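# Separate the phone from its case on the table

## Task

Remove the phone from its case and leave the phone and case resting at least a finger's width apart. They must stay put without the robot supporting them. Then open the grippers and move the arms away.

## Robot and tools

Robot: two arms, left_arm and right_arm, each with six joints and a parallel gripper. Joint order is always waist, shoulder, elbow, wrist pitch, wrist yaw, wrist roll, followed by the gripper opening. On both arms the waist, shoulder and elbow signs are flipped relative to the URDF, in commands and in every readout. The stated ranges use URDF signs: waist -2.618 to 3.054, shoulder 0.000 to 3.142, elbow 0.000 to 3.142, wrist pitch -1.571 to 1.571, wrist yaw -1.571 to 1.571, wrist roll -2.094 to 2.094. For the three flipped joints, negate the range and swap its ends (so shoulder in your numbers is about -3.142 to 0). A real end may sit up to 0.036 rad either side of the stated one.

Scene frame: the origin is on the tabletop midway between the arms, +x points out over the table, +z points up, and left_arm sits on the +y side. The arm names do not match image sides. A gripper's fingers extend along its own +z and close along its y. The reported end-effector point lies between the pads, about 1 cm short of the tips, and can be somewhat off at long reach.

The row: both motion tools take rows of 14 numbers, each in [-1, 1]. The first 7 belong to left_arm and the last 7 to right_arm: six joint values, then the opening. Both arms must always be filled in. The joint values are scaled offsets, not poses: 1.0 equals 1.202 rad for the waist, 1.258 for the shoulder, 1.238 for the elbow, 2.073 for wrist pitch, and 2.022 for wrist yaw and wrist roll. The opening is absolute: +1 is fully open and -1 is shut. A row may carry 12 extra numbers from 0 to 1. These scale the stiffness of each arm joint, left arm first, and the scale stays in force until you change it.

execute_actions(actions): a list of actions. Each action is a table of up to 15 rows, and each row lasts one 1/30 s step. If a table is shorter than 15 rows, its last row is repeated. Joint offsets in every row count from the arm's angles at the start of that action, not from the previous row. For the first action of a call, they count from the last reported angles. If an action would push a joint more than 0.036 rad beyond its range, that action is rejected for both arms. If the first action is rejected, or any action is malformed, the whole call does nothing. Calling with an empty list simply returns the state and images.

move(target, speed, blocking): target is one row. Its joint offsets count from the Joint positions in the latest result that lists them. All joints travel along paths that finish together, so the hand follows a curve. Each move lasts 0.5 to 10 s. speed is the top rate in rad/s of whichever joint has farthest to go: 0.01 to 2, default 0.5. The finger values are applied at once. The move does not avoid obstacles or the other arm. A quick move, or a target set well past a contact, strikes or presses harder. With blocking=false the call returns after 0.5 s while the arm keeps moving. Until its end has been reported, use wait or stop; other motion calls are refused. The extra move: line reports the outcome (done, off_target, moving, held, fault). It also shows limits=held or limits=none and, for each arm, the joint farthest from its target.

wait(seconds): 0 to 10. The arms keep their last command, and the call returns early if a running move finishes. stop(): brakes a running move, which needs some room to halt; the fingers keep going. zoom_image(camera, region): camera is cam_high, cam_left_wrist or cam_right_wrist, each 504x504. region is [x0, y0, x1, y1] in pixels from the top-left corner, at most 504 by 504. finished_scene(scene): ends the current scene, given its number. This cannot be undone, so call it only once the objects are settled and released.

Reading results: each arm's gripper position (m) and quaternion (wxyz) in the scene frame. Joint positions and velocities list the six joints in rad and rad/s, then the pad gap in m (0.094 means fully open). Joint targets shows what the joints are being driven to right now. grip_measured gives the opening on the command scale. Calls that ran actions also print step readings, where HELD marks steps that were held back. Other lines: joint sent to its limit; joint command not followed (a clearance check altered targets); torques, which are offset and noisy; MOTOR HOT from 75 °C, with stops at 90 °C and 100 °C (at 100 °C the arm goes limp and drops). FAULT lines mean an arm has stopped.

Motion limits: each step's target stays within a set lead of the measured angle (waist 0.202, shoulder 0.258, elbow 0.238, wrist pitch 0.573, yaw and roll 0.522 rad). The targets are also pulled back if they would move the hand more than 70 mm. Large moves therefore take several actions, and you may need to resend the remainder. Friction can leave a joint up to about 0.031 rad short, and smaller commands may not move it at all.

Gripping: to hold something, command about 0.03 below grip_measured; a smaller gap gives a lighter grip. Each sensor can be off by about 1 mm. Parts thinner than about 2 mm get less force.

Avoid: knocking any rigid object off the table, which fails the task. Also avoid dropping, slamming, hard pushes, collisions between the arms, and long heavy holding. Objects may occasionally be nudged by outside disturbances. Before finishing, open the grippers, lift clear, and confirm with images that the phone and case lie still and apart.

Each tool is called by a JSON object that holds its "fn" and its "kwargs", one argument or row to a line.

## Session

{"fn": "execute_actions", "kwargs": {
  "actions": []
}}

Scene clock: 0.00 s.
left_arm: end_effector_position=(+0.1638, +0.0721, +0.1468) grip_measured=+1.000 end_effector_quat_wxyz=(+0.537, +0.637, +0.546, +0.091) | right_arm: end_effector_position=(+0.4678, -0.4213, +0.1725) grip_measured=+1.000 end_effector_quat_wxyz=(+0.153, +0.778, +0.534, +0.294)
Joint names: [waist, shoulder, elbow, wrist pitch, wrist yaw, wrist roll]
Joint positions: left_arm=[ 1.107 -0.571 -0.311 -0.224 -0.503  0.782  0.094] | right_arm=[ 0.232 -1.806 -1.549 -0.675 -0.237  1.756  0.094]
Joint velocities: left_arm=[-0.012  0.002  0.007 -0.066  0.007 -0.007  0.   ] | right_arm=[ 0.002  0.002  0.002  0.022  0.022 -0.037  0.   ]
Joint torques (N m, as the arm reports them, + toward a larger Joint positions number): no reading
Joint targets: left_arm=[1.107 -0.571 -0.311 -0.224 -0.503 0.782] | right_arm=[0.232 -1.806 -1.549 -0.675 -0.237 1.756]
Joint stiffness scale: left_arm=[1. 1. 1. 1. 1. 1.] | right_arm=[1. 1. 1. 1. 1. 1.]

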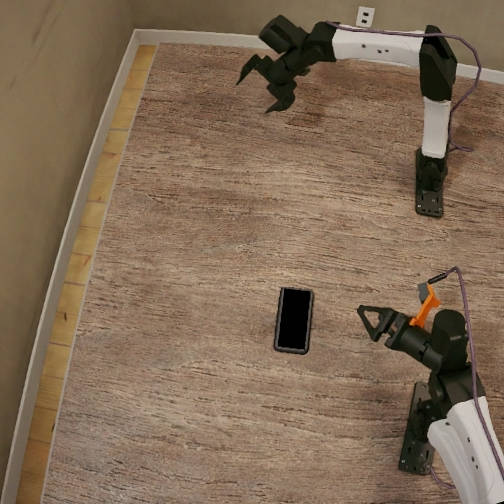

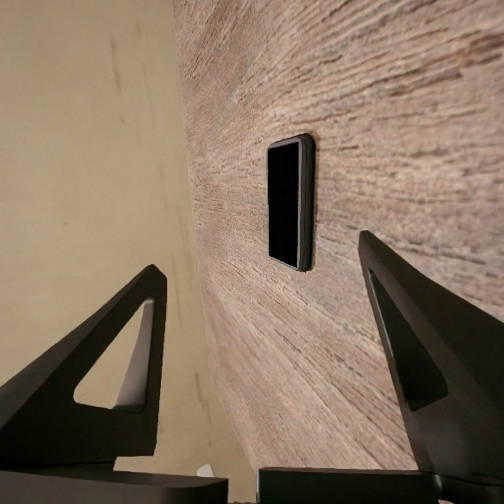

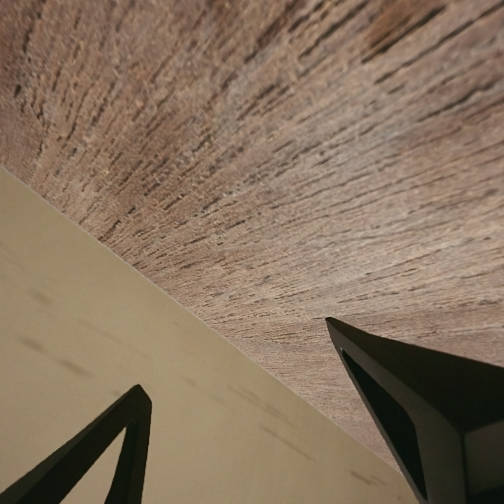

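{"fn": "move", "kwargs": {
  "target": [-0.455,-0.7,-0.95,-0.497,0.25,0.113,1, 0,0,0,0,0,0,1],
  "speed": 1.0
}}

{"fn": "move", "kwargs": {
  "target": [0,-0.455,-0.18,0,0,0,1, 0,0,0,0,0,0,1],
  "speed": 0.6
}}

Scene clock: 16.17 s.
left_arm: end_effector_position=(+0.2447, +0.0786, +0.2111) grip_measured=+1.000 end_effector_quat_wxyz=(+0.173, +0.744, +0.645, +0.030) | right_arm: end_effector_position=(+0.4678, -0.4213, +0.1725) grip_measured=+1.000 end_effector_quat_wxyz=(+0.153, +0.778, +0.534, +0.294)
Joint names: [waist, shoulder, elbow, wrist pitch, wrist yaw, wrist roll]
Joint positions: left_arm=[ 0.569 -1.437 -1.464 -1.244 -0.01   1.001  0.094] | right_arm=[ 0.232 -1.806 -1.549 -0.675 -0.237  1.756  0.094]
Joint velocities: left_arm=[ 0.002 -0.012 -0.022  0.022  0.022 -0.007  0.   ] | right_arm=[ 0.012 -0.007 -0.002  0.007 -0.051  0.007  0.   ]
Joint torques (N m, as the arm reports them, + toward a larger Joint positions number): left_arm=[-0.85  4.49 -8.58  0.88  0.18  0.12] | right_arm=[-0.08 11.84 -8.28  1.72 -0.04 -0.05]
Joint targets: left_arm=[0.560 -1.451 -1.487 -1.254 0.003 1.010] | right_arm=[0.232 -1.806 -1.549 -0.675 -0.237 1.756]
Joint stiffness scale: left_arm=[1. 1. 1. 1. 1. 1.] | right_arm=[1. 1. 1. 1. 1. 1.]
move: off_target (left_arm); limits=none; left_arm: farthest joint: the elbow, 0.023 radians from its target (1.176 radians at the start); right_arm: farthest joint: the waist, 0.000 radians from its target (0.000 radians at the start)

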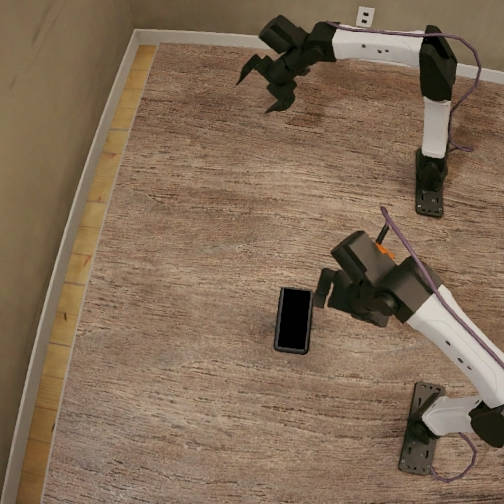

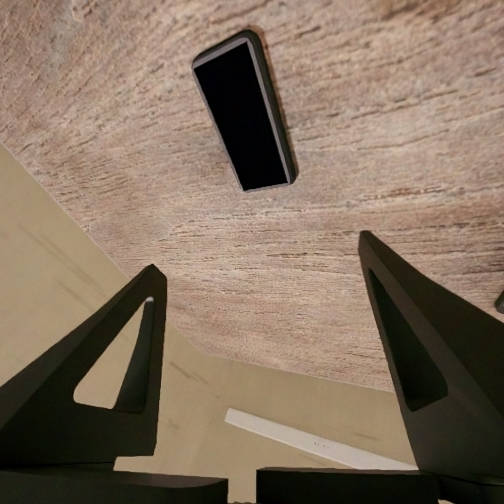

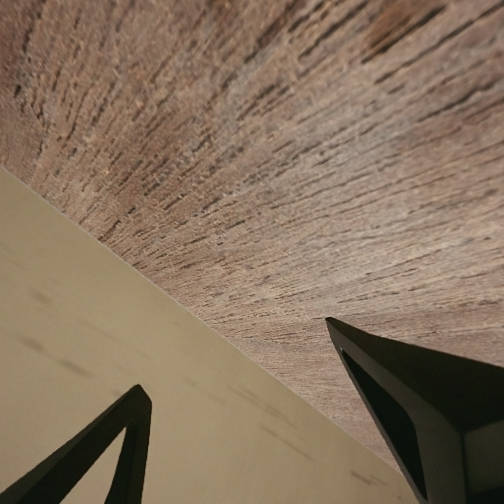

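Scene clock: 17.73 s.
left_arm: end_effector_position=(+0.2936, +0.0362, +0.0811) grip_measured=+1.000 end_effector_quat_wxyz=(-0.010, +0.756, +0.654, +0.004) | right_arm: end_effector_position=(+0.4678, -0.4213, +0.1725) grip_measured=+1.000 end_effector_quat_wxyz=(+0.153, +0.778, +0.534, +0.294)
Joint names: [waist, shoulder, elbow, wrist pitch, wrist yaw, wrist roll]
Joint positions: left_arm=[ 0.569 -2.007 -1.664 -1.246 -0.01   1.001  0.094] | right_arm=[ 0.232 -1.806 -1.549 -0.675 -0.237  1.756  0.094]
Joint velocities: left_arm=[-0.007  0.017 -0.002 -0.022  0.037 -0.051  0.   ] | right_arm=[-0.007  0.017  0.002  0.007 -0.066 -0.007  0.   ]
Joint torques (N m, as the arm reports them, + toward a larger Joint positions number): left_arm=[ 0.03 11.   -8.08  0.23  0.02  0.08] | right_arm=[-0.06 12.3  -8.49  1.63  0.03 -0.06]
Joint targets: left_arm=[0.569 -2.009 -1.686 -1.244 -0.010 1.001] | right_arm=[0.232 -1.806 -1.549 -0.675 -0.237 1.756]
Joint stiffness scale: left_arm=[1. 1. 1. 1. 1. 1.] | right_arm=[1. 1. 1. 1. 1. 1.]
move: off_target (left_arm); limits=none; left_arm: farthest joint: the elbow, 0.023 radians from its target (0.223 radians at the start); right_arm: farthest joint: the waist, 0.000 radians from its target (0.000 radians at the start)

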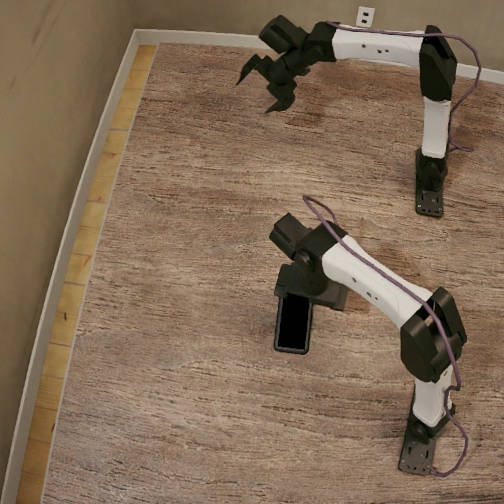

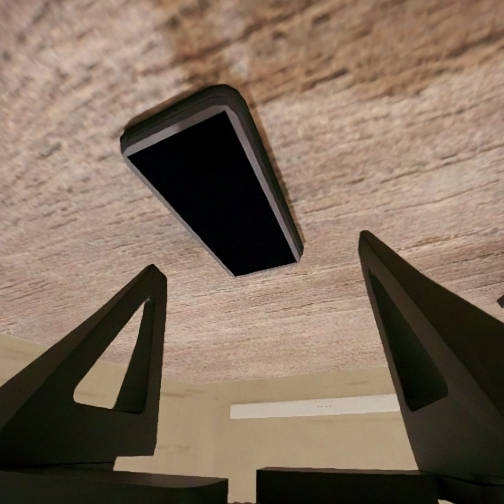

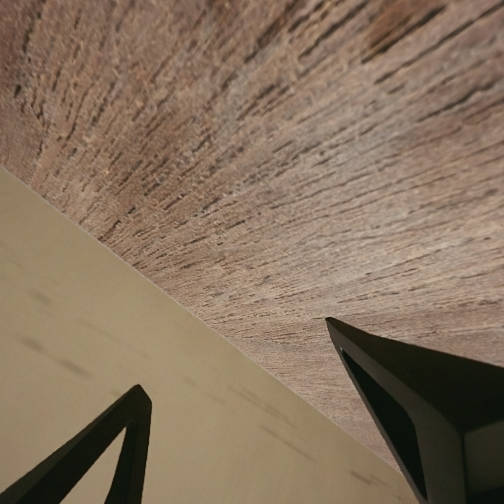

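{"fn": "move", "kwargs": {
  "target": [-0.133,0,0.1,0.072,0.005,0,1, 0,0,0,0,0,0,1],
  "speed": 0.3
}}

Scene clock: 24.50 s.
left_arm: end_effector_position=(+0.3297, +0.0828, +0.0541) grip_measured=+1.000 end_effector_quat_wxyz=(+0.001, +0.703, +0.711, +0.006) | right_arm: end_effector_position=(+0.4678, -0.4213, +0.1725) grip_measured=+1.000 end_effector_quat_wxyz=(+0.153, +0.778, +0.534, +0.294)
Joint names: [waist, shoulder, elbow, wrist pitch, wrist yaw, wrist roll]
Joint positions: left_arm=[ 0.414 -2.007 -1.555 -1.114 -0.01   1.001  0.094] | right_arm=[ 0.232 -1.806 -1.549 -0.675 -0.237  1.756  0.094]
Joint velocities: left_arm=[ 0.012  0.002 -0.012 -0.007 -0.037 -0.051  0.   ] | right_arm=[ 0.022  0.007 -0.002 -0.037 -0.007  0.037  0.   ]
Joint torques (N m, as the arm reports them, + toward a larger Joint positions number): left_arm=[-0.33 11.14 -5.03  0.41  0.14  0.08] | right_arm=[ 0.02 12.03 -8.5   1.72 -0.05  0.03]
Joint targets: left_arm=[0.410 -2.007 -1.540 -1.097 -0.000 1.001] | right_arm=[0.232 -1.806 -1.549 -0.675 -0.237 1.756]
Joint stiffness scale: left_arm=[1. 1. 1. 1. 1. 1.] | right_arm=[1. 1. 1. 1. 1. 1.]
move: done; limits=none; left_arm: farthest joint: the wrist pitch, 0.017 radians from its target (0.149 radians at the start); right_arm: farthest joint: the waist, 0.000 radians from its target (0.000 radians at the start)

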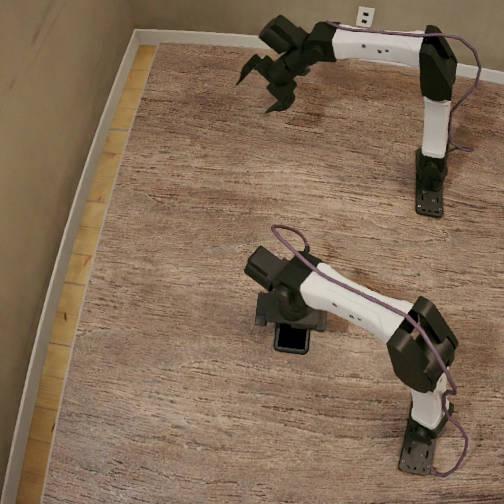

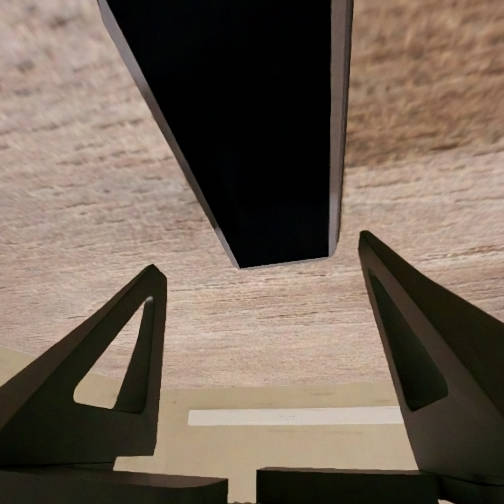

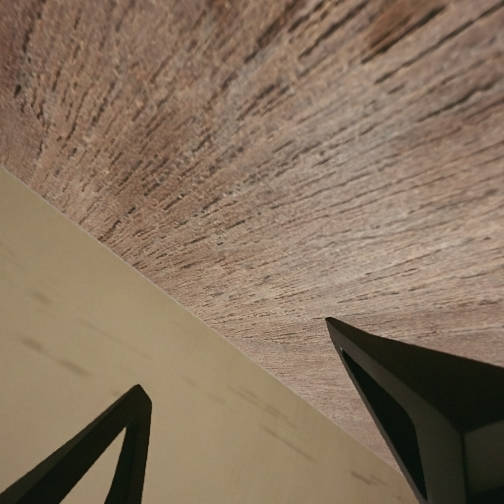

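{"fn": "move", "kwargs": {
  "target": [0,0.045,0.105,0.044,0.005,0,1, 0,0,0,0,0,0,1],
  "speed": 0.2
}}

Scene clock: 33.40 s.
left_arm: end_effector_position=(+0.3174, +0.0904, +0.0374) grip_measured=+1.000 end_effector_quat_wxyz=(-0.002, +0.703, +0.711, +0.005) | right_arm: end_effector_position=(+0.4678, -0.4213, +0.1725) grip_measured=+1.000 end_effector_quat_wxyz=(+0.153, +0.778, +0.534, +0.294)
Joint names: [waist, shoulder, elbow, wrist pitch, wrist yaw, wrist roll]
Joint positions: left_arm=[ 0.414 -1.976 -1.442 -1.04  -0.01   1.001  0.094] | right_arm=[ 0.232 -1.806 -1.549 -0.675 -0.237  1.756  0.094]
Joint velocities: left_arm=[ 0.002  0.017 -0.007 -0.022  0.037 -0.007  0.   ] | right_arm=[-0.002 -0.007  0.022 -0.037  0.007  0.007  0.   ]
Joint torques (N m, as the arm reports them, + toward a larger Joint positions number): left_arm=[ 0.02 12.92 -4.72  0.4   0.12  0.07] | right_arm=[-0.13 12.02 -8.24  1.73 -0.06 -0.03]
Joint targets: left_arm=[0.414 -1.950 -1.426 -1.023 -0.000 1.001] | right_arm=[0.232 -1.806 -1.549 -0.675 -0.237 1.756]
Joint stiffness scale: left_arm=[1. 1. 1. 1. 1. 1.] | right_arm=[1. 1. 1. 1. 1. 1.]
move: off_target (left_arm); limits=none; left_arm: farthest joint: the shoulder, 0.025 radians from its target (0.056 radians at the start); right_arm: farthest joint: the waist, 0.000 radians from its target (0.000 radians at the start)

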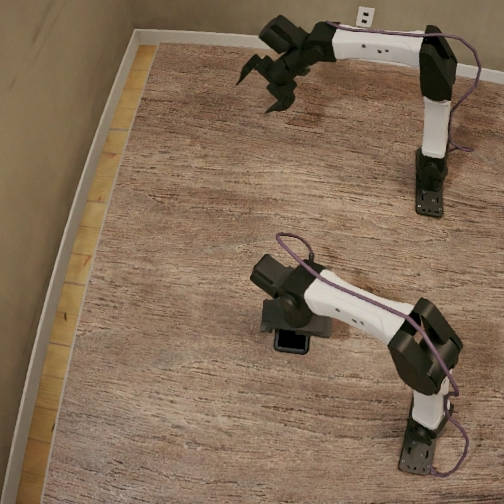

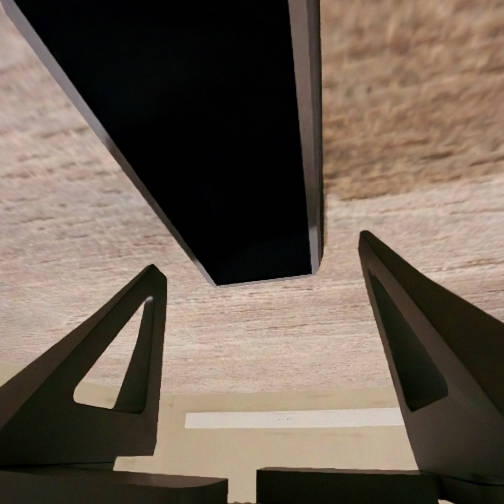

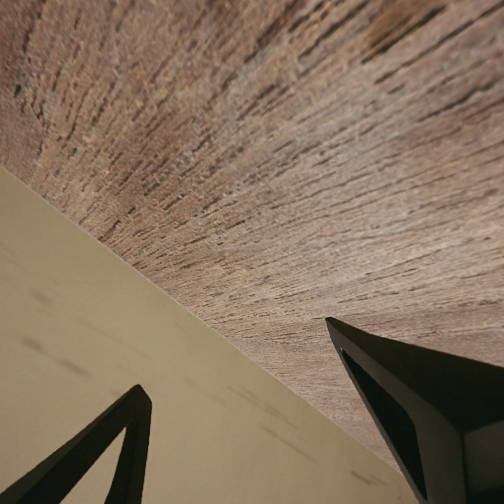

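{"fn": "move", "kwargs": {
  "target": [0,0.01,0.041,0.034,0.005,0,1, 0,0,0,0,0,0,1],
  "speed": 0.12
}}

Scene clock: 40.17 s.
left_arm: end_effector_position=(+0.3192, +0.0893, +0.0293) grip_measured=+1.000 end_effector_quat_wxyz=(+0.007, +0.703, +0.711, +0.007) | right_arm: end_effector_position=(+0.4678, -0.4213, +0.1725) grip_measured=+1.000 end_effector_quat_wxyz=(+0.153, +0.778, +0.534, +0.294)
Joint names: [waist, shoulder, elbow, wrist pitch, wrist yaw, wrist roll]
Joint positions: left_arm=[ 0.414 -1.976 -1.409 -0.986 -0.01   1.001  0.094] | right_arm=[ 0.232 -1.806 -1.549 -0.675 -0.237  1.756  0.094]
Joint velocities: left_arm=[ 0.002 -0.002  0.002  0.037  0.051  0.007  0.   ] | right_arm=[ 0.017  0.002 -0.032 -0.037 -0.007 -0.022  0.   ]
Joint torques (N m, as the arm reports them, + toward a larger Joint positions number): left_arm=[-0.01 11.73 -4.75  0.44  0.13  0.09] | right_arm=[-0.15 11.85 -8.35  1.67 -0.1  -0.01]
Joint targets: left_arm=[0.414 -1.963 -1.392 -0.969 -0.000 1.001] | right_arm=[0.232 -1.806 -1.549 -0.675 -0.237 1.756]
Joint stiffness scale: left_arm=[1. 1. 1. 1. 1. 1.] | right_arm=[1. 1. 1. 1. 1. 1.]
move: done; limits=none; left_arm: farthest joint: the elbow, 0.017 radians from its target (0.051 radians at the start); right_arm: farthest joint: the waist, 0.000 radians from its target (0.000 radians at the start)

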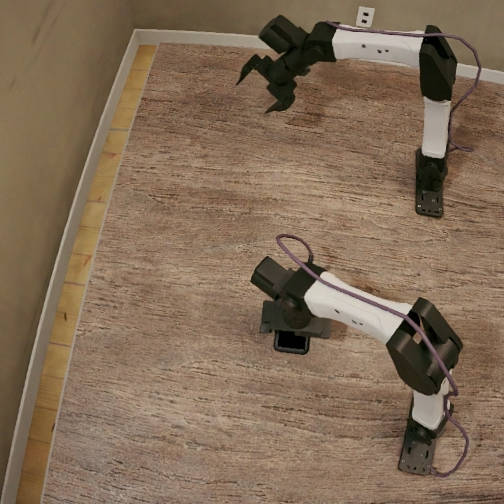

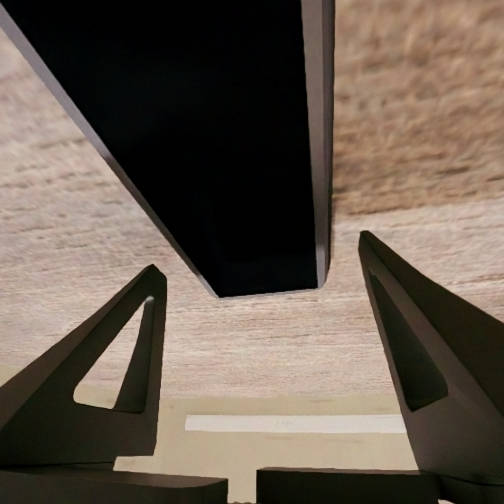

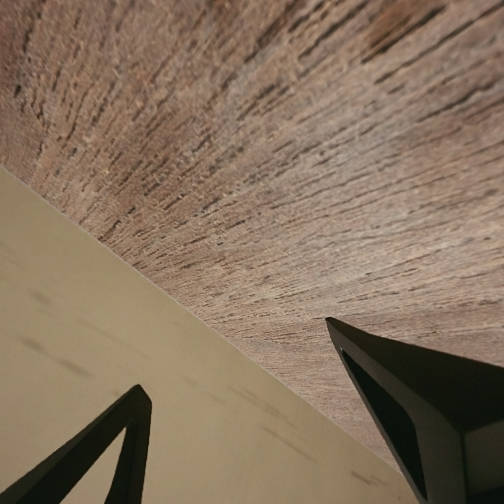

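{"fn": "move", "kwargs": {
  "target": [0,0.01,0.031,0.016,0.005,0,1, 0,0,0,0,0,0,1],
  "speed": 0.08
}}

{"fn": "execute_actions", "kwargs": {
  "actions": [
    [[0,0.01,0,0,0,0,0.65, 0,0,0,0,0,0,1]],
    [[0,0.01,0,0,0,0,0.35, 0,0,0,0,0,0,1]],
    [[0,0.01,0,0,0,0,0.35, 0,0,0,0,0,0,1]]
  ]
}}

Scene clock: 45.97 s.
left_arm: end_effector_position=(+0.3163, +0.0911, +0.0239) grip_measured=+1.000 end_effector_quat_wxyz=(+0.004, +0.703, +0.711, +0.006) | right_arm: end_effector_position=(+0.4678, -0.4213, +0.1725) grip_measured=+1.000 end_effector_quat_wxyz=(+0.153, +0.778, +0.534, +0.294)
Joint names: [waist, shoulder, elbow, wrist pitch, wrist yaw, wrist roll]
Joint positions: left_arm=[ 0.414 -1.976 -1.386 -0.97  -0.01   1.001  0.094] | right_arm=[ 0.232 -1.806 -1.549 -0.675 -0.237  1.756  0.094]
Joint velocities: left_arm=[ 0.012  0.002 -0.007 -0.007 -0.037 -0.037  0.   ] | right_arm=[ 0.007  0.017  0.002 -0.022 -0.037 -0.007  0.   ]
Joint torques (N m, as the arm reports them, + toward a larger Joint positions number): left_arm=[ 0.01 11.7  -4.73  0.43  0.13  0.09] | right_arm=[ 0.05 11.93 -8.25  1.69  0.   -0.04]
Joint targets: left_arm=[0.414 -1.963 -1.370 -0.953 -0.000 1.001] | right_arm=[0.232 -1.806 -1.549 -0.675 -0.237 1.756]
Joint stiffness scale: left_arm=[1. 1. 1. 1. 1. 1.] | right_arm=[1. 1. 1. 1. 1. 1.]
move: done; limits=none; left_arm: farthest joint: the wrist pitch, 0.018 radians from its target (0.033 radians at the start); right_arm: farthest joint: the waist, 0.000 radians from its target (0.000 radians at the start)

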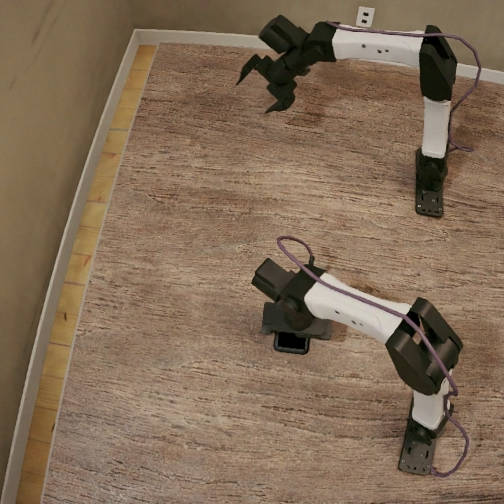

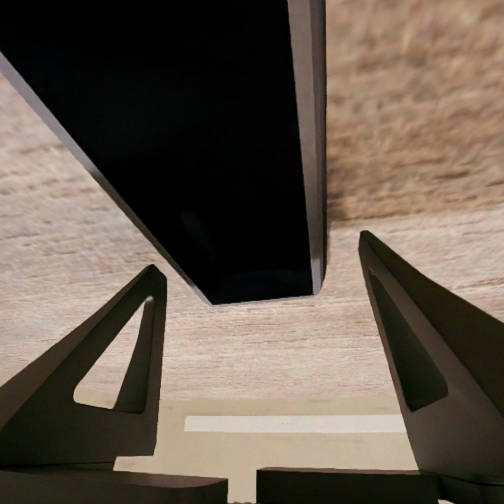

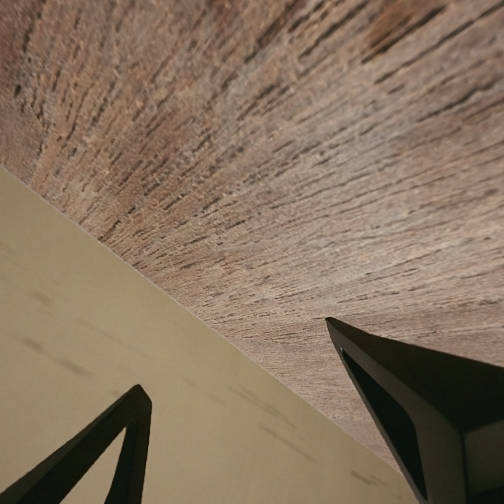

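Scene clock: 47.47 s.
left_arm: end_effector_position=(+0.3168, +0.0913, +0.0239) grip_measured=+0.388 end_effector_quat_wxyz=(+0.005, +0.703, +0.711, +0.008) | right_arm: end_effector_position=(+0.4678, -0.4213, +0.1725) grip_measured=+1.000 end_effector_quat_wxyz=(+0.153, +0.778, +0.534, +0.294)
Joint names: [waist, shoulder, elbow, wrist pitch, wrist yaw, wrist roll]
Joint positions: left_arm=[ 0.414 -1.976 -1.386 -0.969 -0.013  1.001  0.065] | right_arm=[ 0.232 -1.806 -1.549 -0.675 -0.237  1.756  0.094]
Joint velocities: left_arm=[ 0.007  0.007  0.002  0.022  0.037 -0.022 -0.001] | right_arm=[-0.002 -0.012  0.002  0.007 -0.081  0.051  0.   ]
Joint torques (N m, as the arm reports them, + toward a larger Joint positions number): left_arm=[ 0.   11.76 -6.03  0.27  0.03  0.08] | right_arm=[ 0.05 11.99 -8.25  1.76 -0.03 -0.03]
Joint targets: left_arm=[0.414 -1.963 -1.386 -0.969 -0.013 1.001] | right_arm=[0.232 -1.806 -1.549 -0.675 -0.237 1.756]
Joint stiffness scale: left_arm=[1. 1. 1. 1. 1. 1.] | right_arm=[1. 1. 1. 1. 1. 1.]
Step readings (joint positions; steps 1 to 15: 1st action; 16 to 30: 2nd action; 31 to 45: 3rd action):
0: left_arm=[0.414 -1.976 -1.386 -0.970 -0.010 1.001] | right_arm=[0.232 -1.806 -1.549 -0.675 -0.237 1.756]
1: left_arm=[0.414 -1.976 -1.386 -0.970 -0.010 1.001] | right_arm=[0.232 -1.806 -1.549 -0.675 -0.237 1.756]
2: left_arm=[0.414 -1.976 -1.386 -0.970 -0.010 1.001] | right_arm=[0.232 -1.806 -1.549 -0.675 -0.237 1.756]
4: left_arm=[0.414 -1.976 -1.386 -0.970 -0.010 1.001] | right_arm=[0.232 -1.806 -1.549 -0.675 -0.237 1.756]
8: left_arm=[0.414 -1.976 -1.386 -0.970 -0.010 1.001] | right_arm=[0.232 -1.806 -1.549 -0.675 -0.237 1.756]
15: left_arm=[0.414 -1.976 -1.386 -0.970 -0.010 1.001] | right_arm=[0.232 -1.806 -1.549 -0.675 -0.237 1.756]
16: left_arm=[0.414 -1.976 -1.386 -0.969 -0.013 1.001] | right_arm=[0.232 -1.806 -1.549 -0.675 -0.237 1.756]
17: left_arm=[0.414 -1.976 -1.386 -0.969 -0.012 1.001] | right_arm=[0.232 -1.806 -1.549 -0.675 -0.237 1.756]
19: left_arm=[0.414 -1.976 -1.386 -0.969 -0.013 1.001] | right_arm=[0.232 -1.806 -1.549 -0.675 -0.237 1.756]
23: left_arm=[0.414 -1.976 -1.386 -0.969 -0.013 1.001] | right_arm=[0.232 -1.806 -1.549 -0.675 -0.237 1.756]
30: left_arm=[0.414 -1.976 -1.386 -0.969 -0.013 1.001] | right_arm=[0.232 -1.806 -1.549 -0.675 -0.237 1.756]
31: left_arm=[0.414 -1.976 -1.386 -0.969 -0.013 1.001] | right_arm=[0.232 -1.806 -1.549 -0.675 -0.237 1.756]
32: left_arm=[0.414 -1.976 -1.386 -0.969 -0.013 1.001] | right_arm=[0.232 -1.806 -1.549 -0.675 -0.237 1.756]
34: left_arm=[0.414 -1.976 -1.386 -0.969 -0.013 1.001] | right_arm=[0.232 -1.806 -1.549 -0.675 -0.237 1.756]
38: left_arm=[0.414 -1.976 -1.386 -0.969 -0.013 1.001] | right_arm=[0.232 -1.806 -1.549 -0.675 -0.237 1.756]
45: Joint positions above

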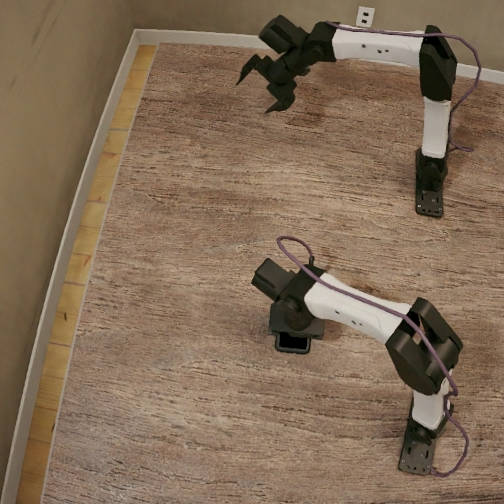

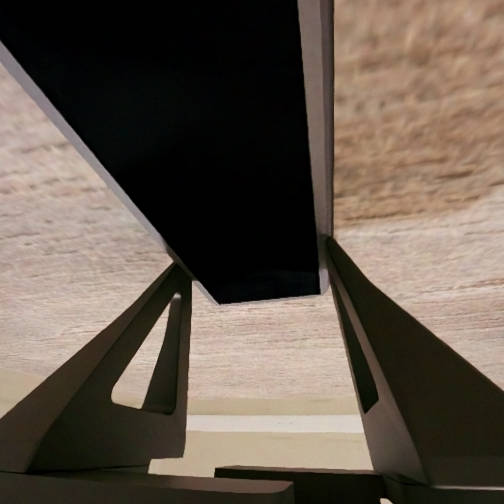

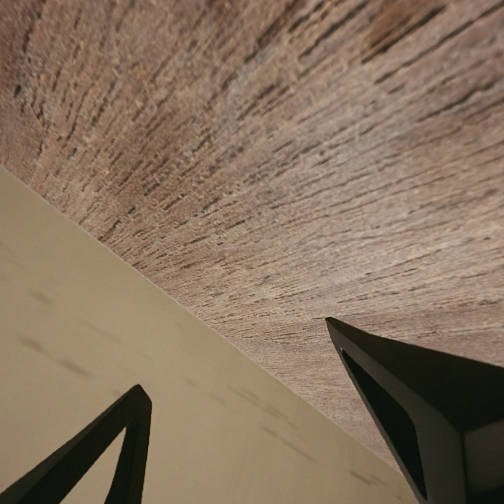

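{"fn": "move", "kwargs": {
  "target": [0,0.01,-0.1,-0.05,0,0,0.35, 0,0,0,0,0,0,1],
  "speed": 0.12
}}

Scene clock: 53.20 s.
left_arm: end_effector_position=(+0.3239, +0.0868, +0.0473) grip_measured=+0.388 end_effector_quat_wxyz=(+0.007, +0.703, +0.711, +0.008) | right_arm: end_effector_position=(+0.4678, -0.4213, +0.1725) grip_measured=+1.000 end_effector_quat_wxyz=(+0.153, +0.778, +0.534, +0.294)
Joint names: [waist, shoulder, elbow, wrist pitch, wrist yaw, wrist roll]
Joint positions: left_arm=[ 0.414 -1.976 -1.483 -1.061 -0.013  1.001  0.065] | right_arm=[ 0.232 -1.806 -1.549 -0.675 -0.237  1.756  0.094]
Joint velocities: left_arm=[-0.002  0.007 -0.007  0.051 -0.037 -0.022 -0.001] | right_arm=[-0.002 -0.012 -0.007 -0.022 -0.007 -0.037  0.   ]
Joint torques (N m, as the arm reports them, + toward a larger Joint positions number): left_arm=[ 0.02 11.89 -8.31  0.16  0.02  0.07] | right_arm=[-0.14 12.06 -8.39  1.71 -0.01 -0.07]
Joint targets: left_arm=[0.414 -1.963 -1.510 -1.073 -0.013 1.001] | right_arm=[0.232 -1.806 -1.549 -0.675 -0.237 1.756]
Joint stiffness scale: left_arm=[1. 1. 1. 1. 1. 1.] | right_arm=[1. 1. 1. 1. 1. 1.]
move: off_target (left_arm); limits=none; left_arm: farthest joint: the elbow, 0.027 radians from its target (0.124 radians at the start); right_arm: farthest joint: the waist, 0.000 radians from its target (0.000 radians at the start)

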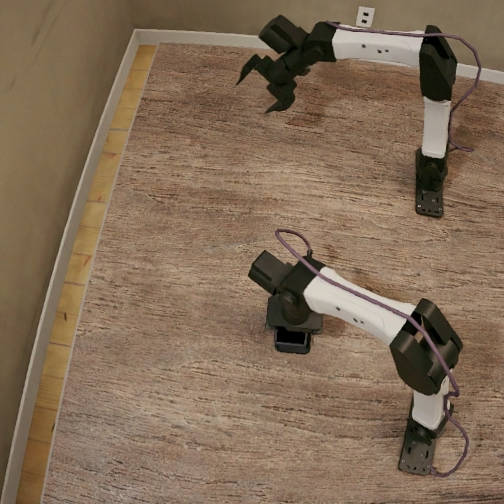

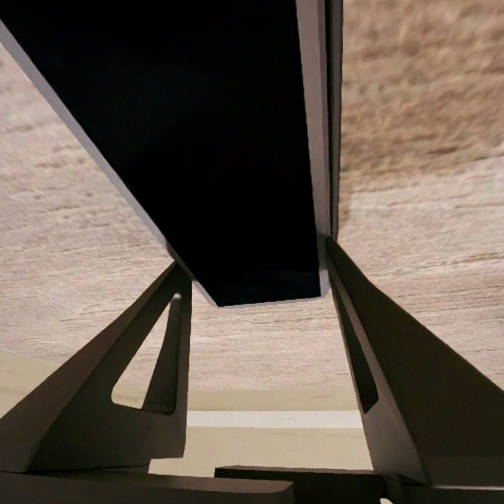

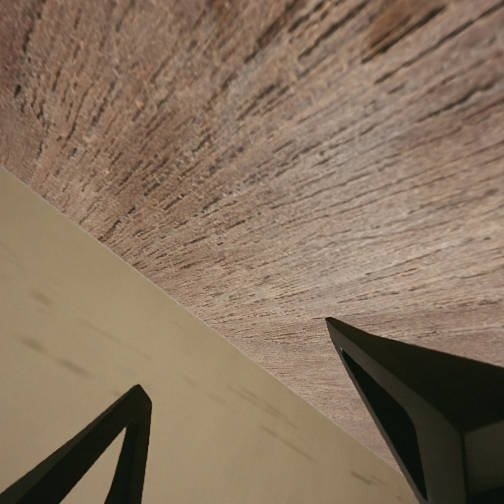

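{"fn": "move", "kwargs": {
  "target": [-0.52,0.01,-0.02,0,0,0,0.35, 0,0,0,0,0,0,1],
  "speed": 0.35
}}

{"fn": "move", "kwargs": {
  "target": [0,0.01,0.118,0.068,0,0,0.35, 0,0,0,0,0,0,1],
  "speed": 0.12
}}

Scene clock: 63.87 s.
left_arm: end_effector_position=(+0.3784, +0.3090, +0.0473) grip_measured=+0.388 end_effector_quat_wxyz=(+0.003, +0.451, +0.892, +0.011) | right_arm: end_effector_position=(+0.4678, -0.4213, +0.1725) grip_measured=+1.000 end_effector_quat_wxyz=(+0.153, +0.778, +0.534, +0.294)
Joint names: [waist, shoulder, elbow, wrist pitch, wrist yaw, wrist roll]
Joint positions: left_arm=[-0.209 -1.976 -1.483 -1.061 -0.016  1.001  0.065] | right_arm=[ 0.232 -1.806 -1.549 -0.675 -0.237  1.756  0.094]
Joint velocities: left_arm=[-0.007  0.007  0.012 -0.007 -0.022 -0.007  0.   ] | right_arm=[ 0.022  0.002  0.012 -0.081  0.007  0.007  0.   ]
Joint torques (N m, as the arm reports them, + toward a larger Joint positions number): left_arm=[-0.23 11.88 -8.15  0.28  0.04  0.07] | right_arm=[-0.03 12.1  -8.31  1.7  -0.06 -0.09]
Joint targets: left_arm=[-0.211 -1.963 -1.508 -1.061 -0.013 1.001] | right_arm=[0.232 -1.806 -1.549 -0.675 -0.237 1.756]
Joint stiffness scale: left_arm=[1. 1. 1. 1. 1. 1.] | right_arm=[1. 1. 1. 1. 1. 1.]
move: off_target (left_arm); limits=none; left_arm: farthest joint: the elbow, 0.025 radians from its target (0.025 radians at the start); right_arm: farthest joint: the waist, 0.000 radians from its target (0.000 radians at the start)

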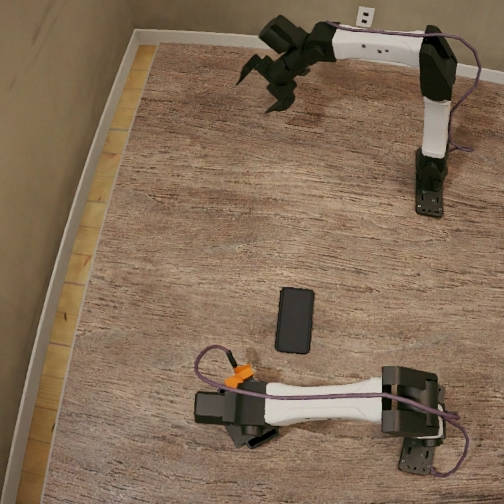

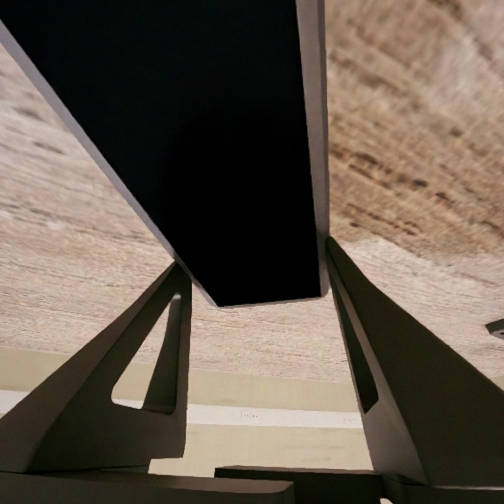

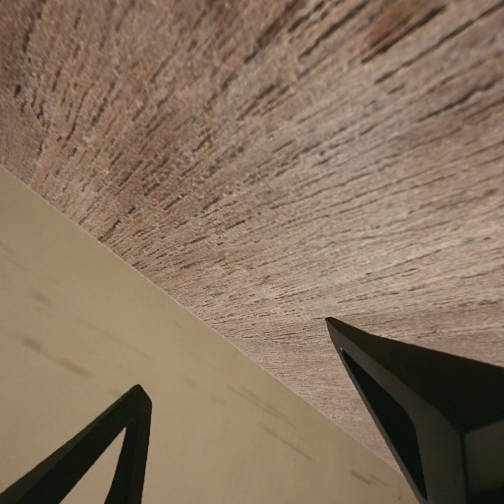

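Scene clock: 65.60 s.
left_arm: end_effector_position=(+0.3658, +0.3082, +0.0157) grip_measured=+0.388 end_effector_quat_wxyz=(-0.001, +0.451, +0.892, +0.009) | right_arm: end_effector_position=(+0.4678, -0.4213, +0.1725) grip_measured=+1.000 end_effector_quat_wxyz=(+0.153, +0.778, +0.534, +0.294)
Joint names: [waist, shoulder, elbow, wrist pitch, wrist yaw, wrist roll]
Joint positions: left_arm=[-0.209 -1.976 -1.351 -0.939 -0.016  1.001  0.065] | right_arm=[ 0.232 -1.806 -1.549 -0.675 -0.237  1.756  0.094]
Joint velocities: left_arm=[-0.017 -0.007 -0.007 -0.037 -0.007  0.037 -0.001] | right_arm=[ 0.002 -0.012  0.002  0.022 -0.007 -0.066  0.   ]
Joint torques (N m, as the arm reports them, + toward a larger Joint positions number): left_arm=[ 0.06 11.61 -4.8   0.44  0.03  0.07] | right_arm=[-0.11 12.   -8.52  1.71  0.03 -0.1 ]
Joint targets: left_arm=[-0.209 -1.963 -1.337 -0.920 -0.016 1.001] | right_arm=[0.232 -1.806 -1.549 -0.675 -0.237 1.756]
Joint stiffness scale: left_arm=[1. 1. 1. 1. 1. 1.] | right_arm=[1. 1. 1. 1. 1. 1.]
move: done; limits=none; left_arm: farthest joint: the wrist pitch, 0.019 radians from its target (0.141 radians at the start); right_arm: farthest joint: the waist, 0.000 radians from its target (0.000 radians at the start)

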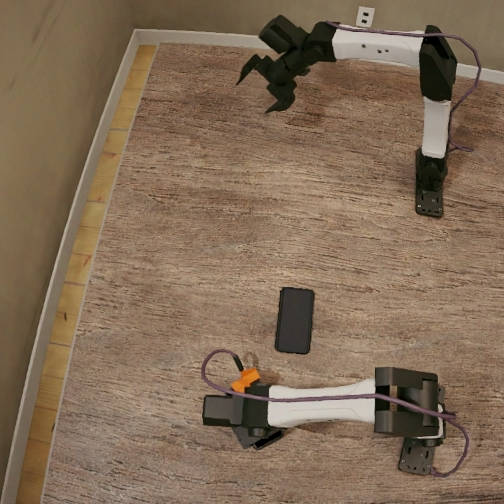

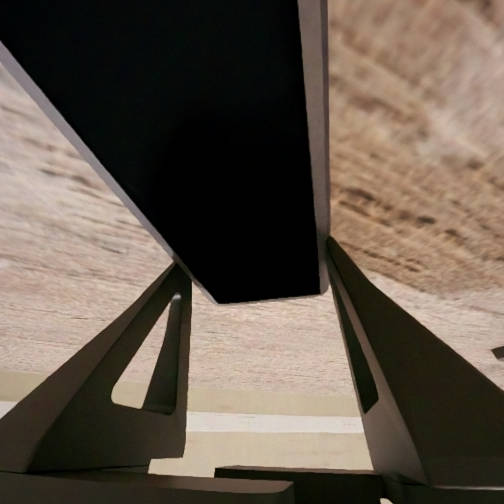

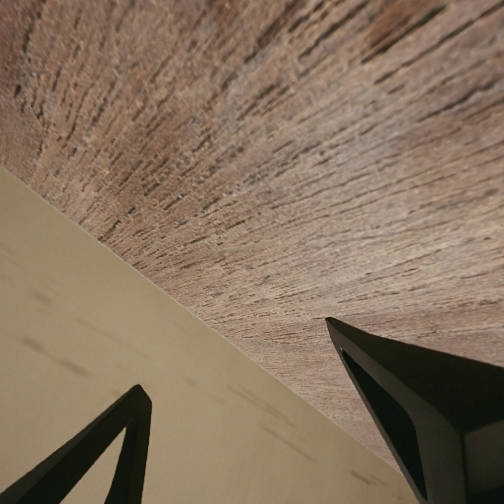

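{"fn": "execute_actions", "kwargs": {
  "actions": [
    [[0,0.01,0,0,0,0,1, 0,0,0,0,0,0,1]],
    [[0,0.01,0,0,0,0,1, 0,0,0,0,0,0,1]]
  ]
}}

{"fn": "move", "kwargs": {
  "target": [0,0.45,0,-0.2,0,0,1, 0,0,0,0,0,0,1],
  "speed": 0.5
}}

Scene clock: 71.70 s.
left_arm: end_effector_position=(+0.3659, +0.3082, +0.0157) grip_measured=+1.000 end_effector_quat_wxyz=(-0.001, +0.451, +0.892, +0.009) | right_arm: end_effector_position=(+0.4678, -0.4213, +0.1725) grip_measured=+1.000 end_effector_quat_wxyz=(+0.153, +0.778, +0.534, +0.294)
Joint names: [waist, shoulder, elbow, wrist pitch, wrist yaw, wrist roll]
Joint positions: left_arm=[-0.209 -1.976 -1.351 -0.938 -0.016  1.001  0.094] | right_arm=[ 0.232 -1.806 -1.549 -0.675 -0.237  1.756  0.094]
Joint velocities: left_arm=[ 0.017  0.012 -0.012 -0.051  0.022 -0.051  0.   ] | right_arm=[-0.002  0.017  0.002  0.095 -0.022 -0.007  0.   ]
Joint torques (N m, as the arm reports them, + toward a larger Joint positions number): left_arm=[ 0.02 11.63 -5.96  0.26  0.03  0.07] | right_arm=[ 0.02 11.91 -8.31  1.67 -0.01 -0.05]
Joint targets: left_arm=[-0.209 -1.963 -1.351 -0.938 -0.016 1.001] | right_arm=[0.232 -1.806 -1.549 -0.675 -0.237 1.756]
Joint stiffness scale: left_arm=[1. 1. 1. 1. 1. 1.] | right_arm=[1. 1. 1. 1. 1. 1.]
Step readings (joint positions; steps 1 to 15: 1st action; 16 to 30: 2nd action):
0: left_arm=[-0.209 -1.976 -1.351 -0.938 -0.016 1.001] | right_arm=[0.232 -1.806 -1.549 -0.675 -0.237 1.756]
1: left_arm=[-0.209 -1.976 -1.351 -0.938 -0.016 1.001] | right_arm=[0.232 -1.806 -1.549 -0.675 -0.237 1.756]
2: left_arm=[-0.209 -1.976 -1.351 -0.938 -0.016 1.001] | right_arm=[0.232 -1.806 -1.549 -0.675 -0.237 1.756]
4: left_arm=[-0.209 -1.976 -1.351 -0.938 -0.016 1.001] | right_arm=[0.232 -1.806 -1.549 -0.675 -0.237 1.756]
8: left_arm=[-0.209 -1.976 -1.351 -0.938 -0.016 1.001] | right_arm=[0.232 -1.806 -1.549 -0.675 -0.237 1.756]
15: left_arm=[-0.209 -1.976 -1.351 -0.938 -0.016 1.001] | right_arm=[0.232 -1.806 -1.549 -0.675 -0.237 1.756]
16: left_arm=[-0.209 -1.976 -1.351 -0.938 -0.016 1.001] | right_arm=[0.232 -1.806 -1.549 -0.675 -0.237 1.756]
17: left_arm=[-0.209 -1.976 -1.351 -0.938 -0.016 1.001] | right_arm=[0.232 -1.806 -1.549 -0.675 -0.237 1.756]
19: left_arm=[-0.209 -1.976 -1.351 -0.938 -0.016 1.001] | right_arm=[0.232 -1.806 -1.549 -0.675 -0.237 1.756]
23: left_arm=[-0.209 -1.976 -1.351 -0.938 -0.016 1.001] | right_arm=[0.232 -1.806 -1.549 -0.675 -0.237 1.756]
30: Joint positions above

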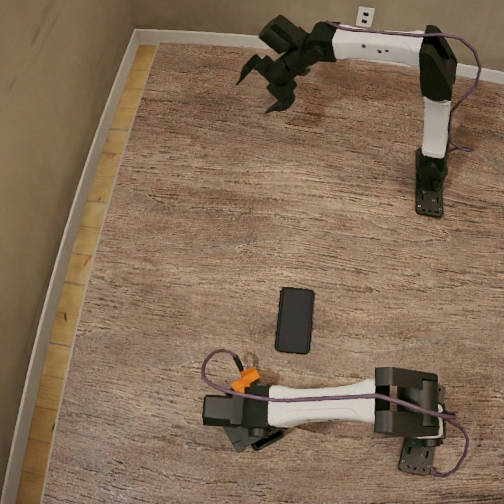

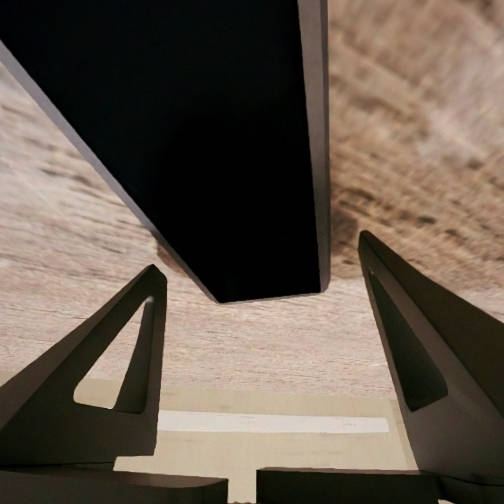

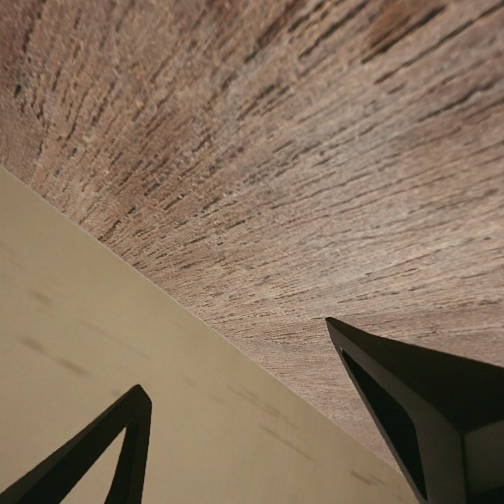

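Scene clock: 73.47 s.
left_arm: end_effector_position=(+0.2748, +0.3023, +0.1741) grip_measured=+1.000 end_effector_quat_wxyz=(+0.064, +0.449, +0.890, +0.047) | right_arm: end_effector_position=(+0.4678, -0.4213, +0.1725) grip_measured=+1.000 end_effector_quat_wxyz=(+0.153, +0.778, +0.534, +0.294)
Joint names: [waist, shoulder, elbow, wrist pitch, wrist yaw, wrist roll]
Joint positions: left_arm=[-0.209 -1.423 -1.351 -1.341 -0.016  1.001  0.094] | right_arm=[ 0.232 -1.806 -1.549 -0.675 -0.237  1.756  0.094]
Joint velocities: left_arm=[ 0.002  0.007  0.017 -0.051  0.066  0.007  0.   ] | right_arm=[-0.002 -0.002  0.002 -0.066  0.007 -0.007  0.   ]
Joint torques (N m, as the arm reports them, + toward a larger Joint positions number): left_arm=[-0.01  6.5  -6.45  0.47  0.02  0.08] | right_arm=[-0.15 11.81 -8.33  1.69 -0.02 -0.08]
Joint targets: left_arm=[-0.209 -1.410 -1.351 -1.353 -0.016 1.001] | right_arm=[0.232 -1.806 -1.549 -0.675 -0.237 1.756]
Joint stiffness scale: left_arm=[1. 1. 1. 1. 1. 1.] | right_arm=[1. 1. 1. 1. 1. 1.]
move: done; limits=none; left_arm: farthest joint: the shoulder, 0.013 radians from its target (0.566 radians at the start); right_arm: farthest joint: the waist, 0.000 radians from its target (0.000 radians at the start)

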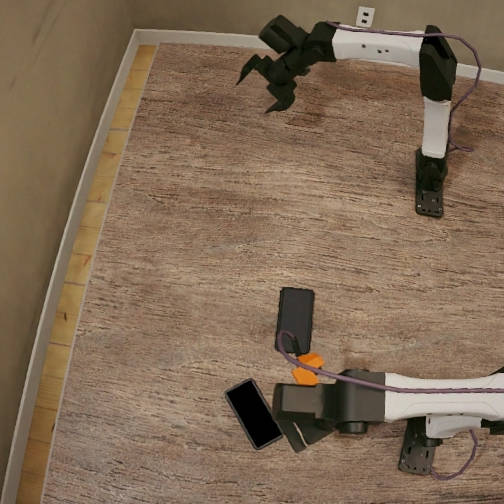

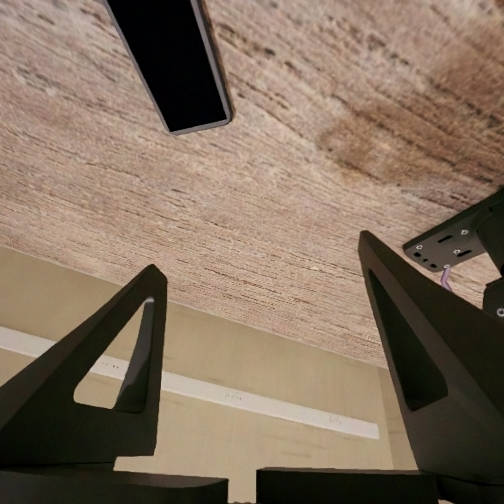

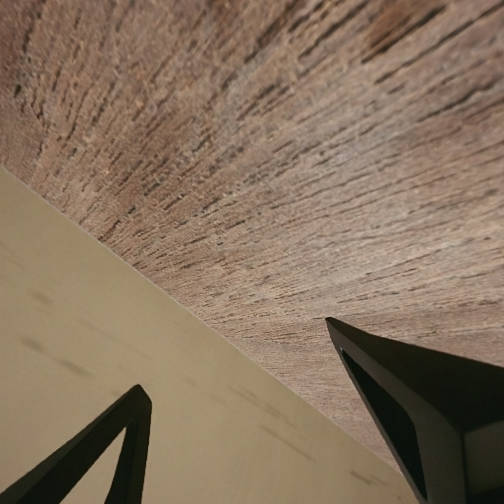

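{"fn": "finished_scene", "kwargs": {
  "scene": 2
}}

The scene is finished: the task was done.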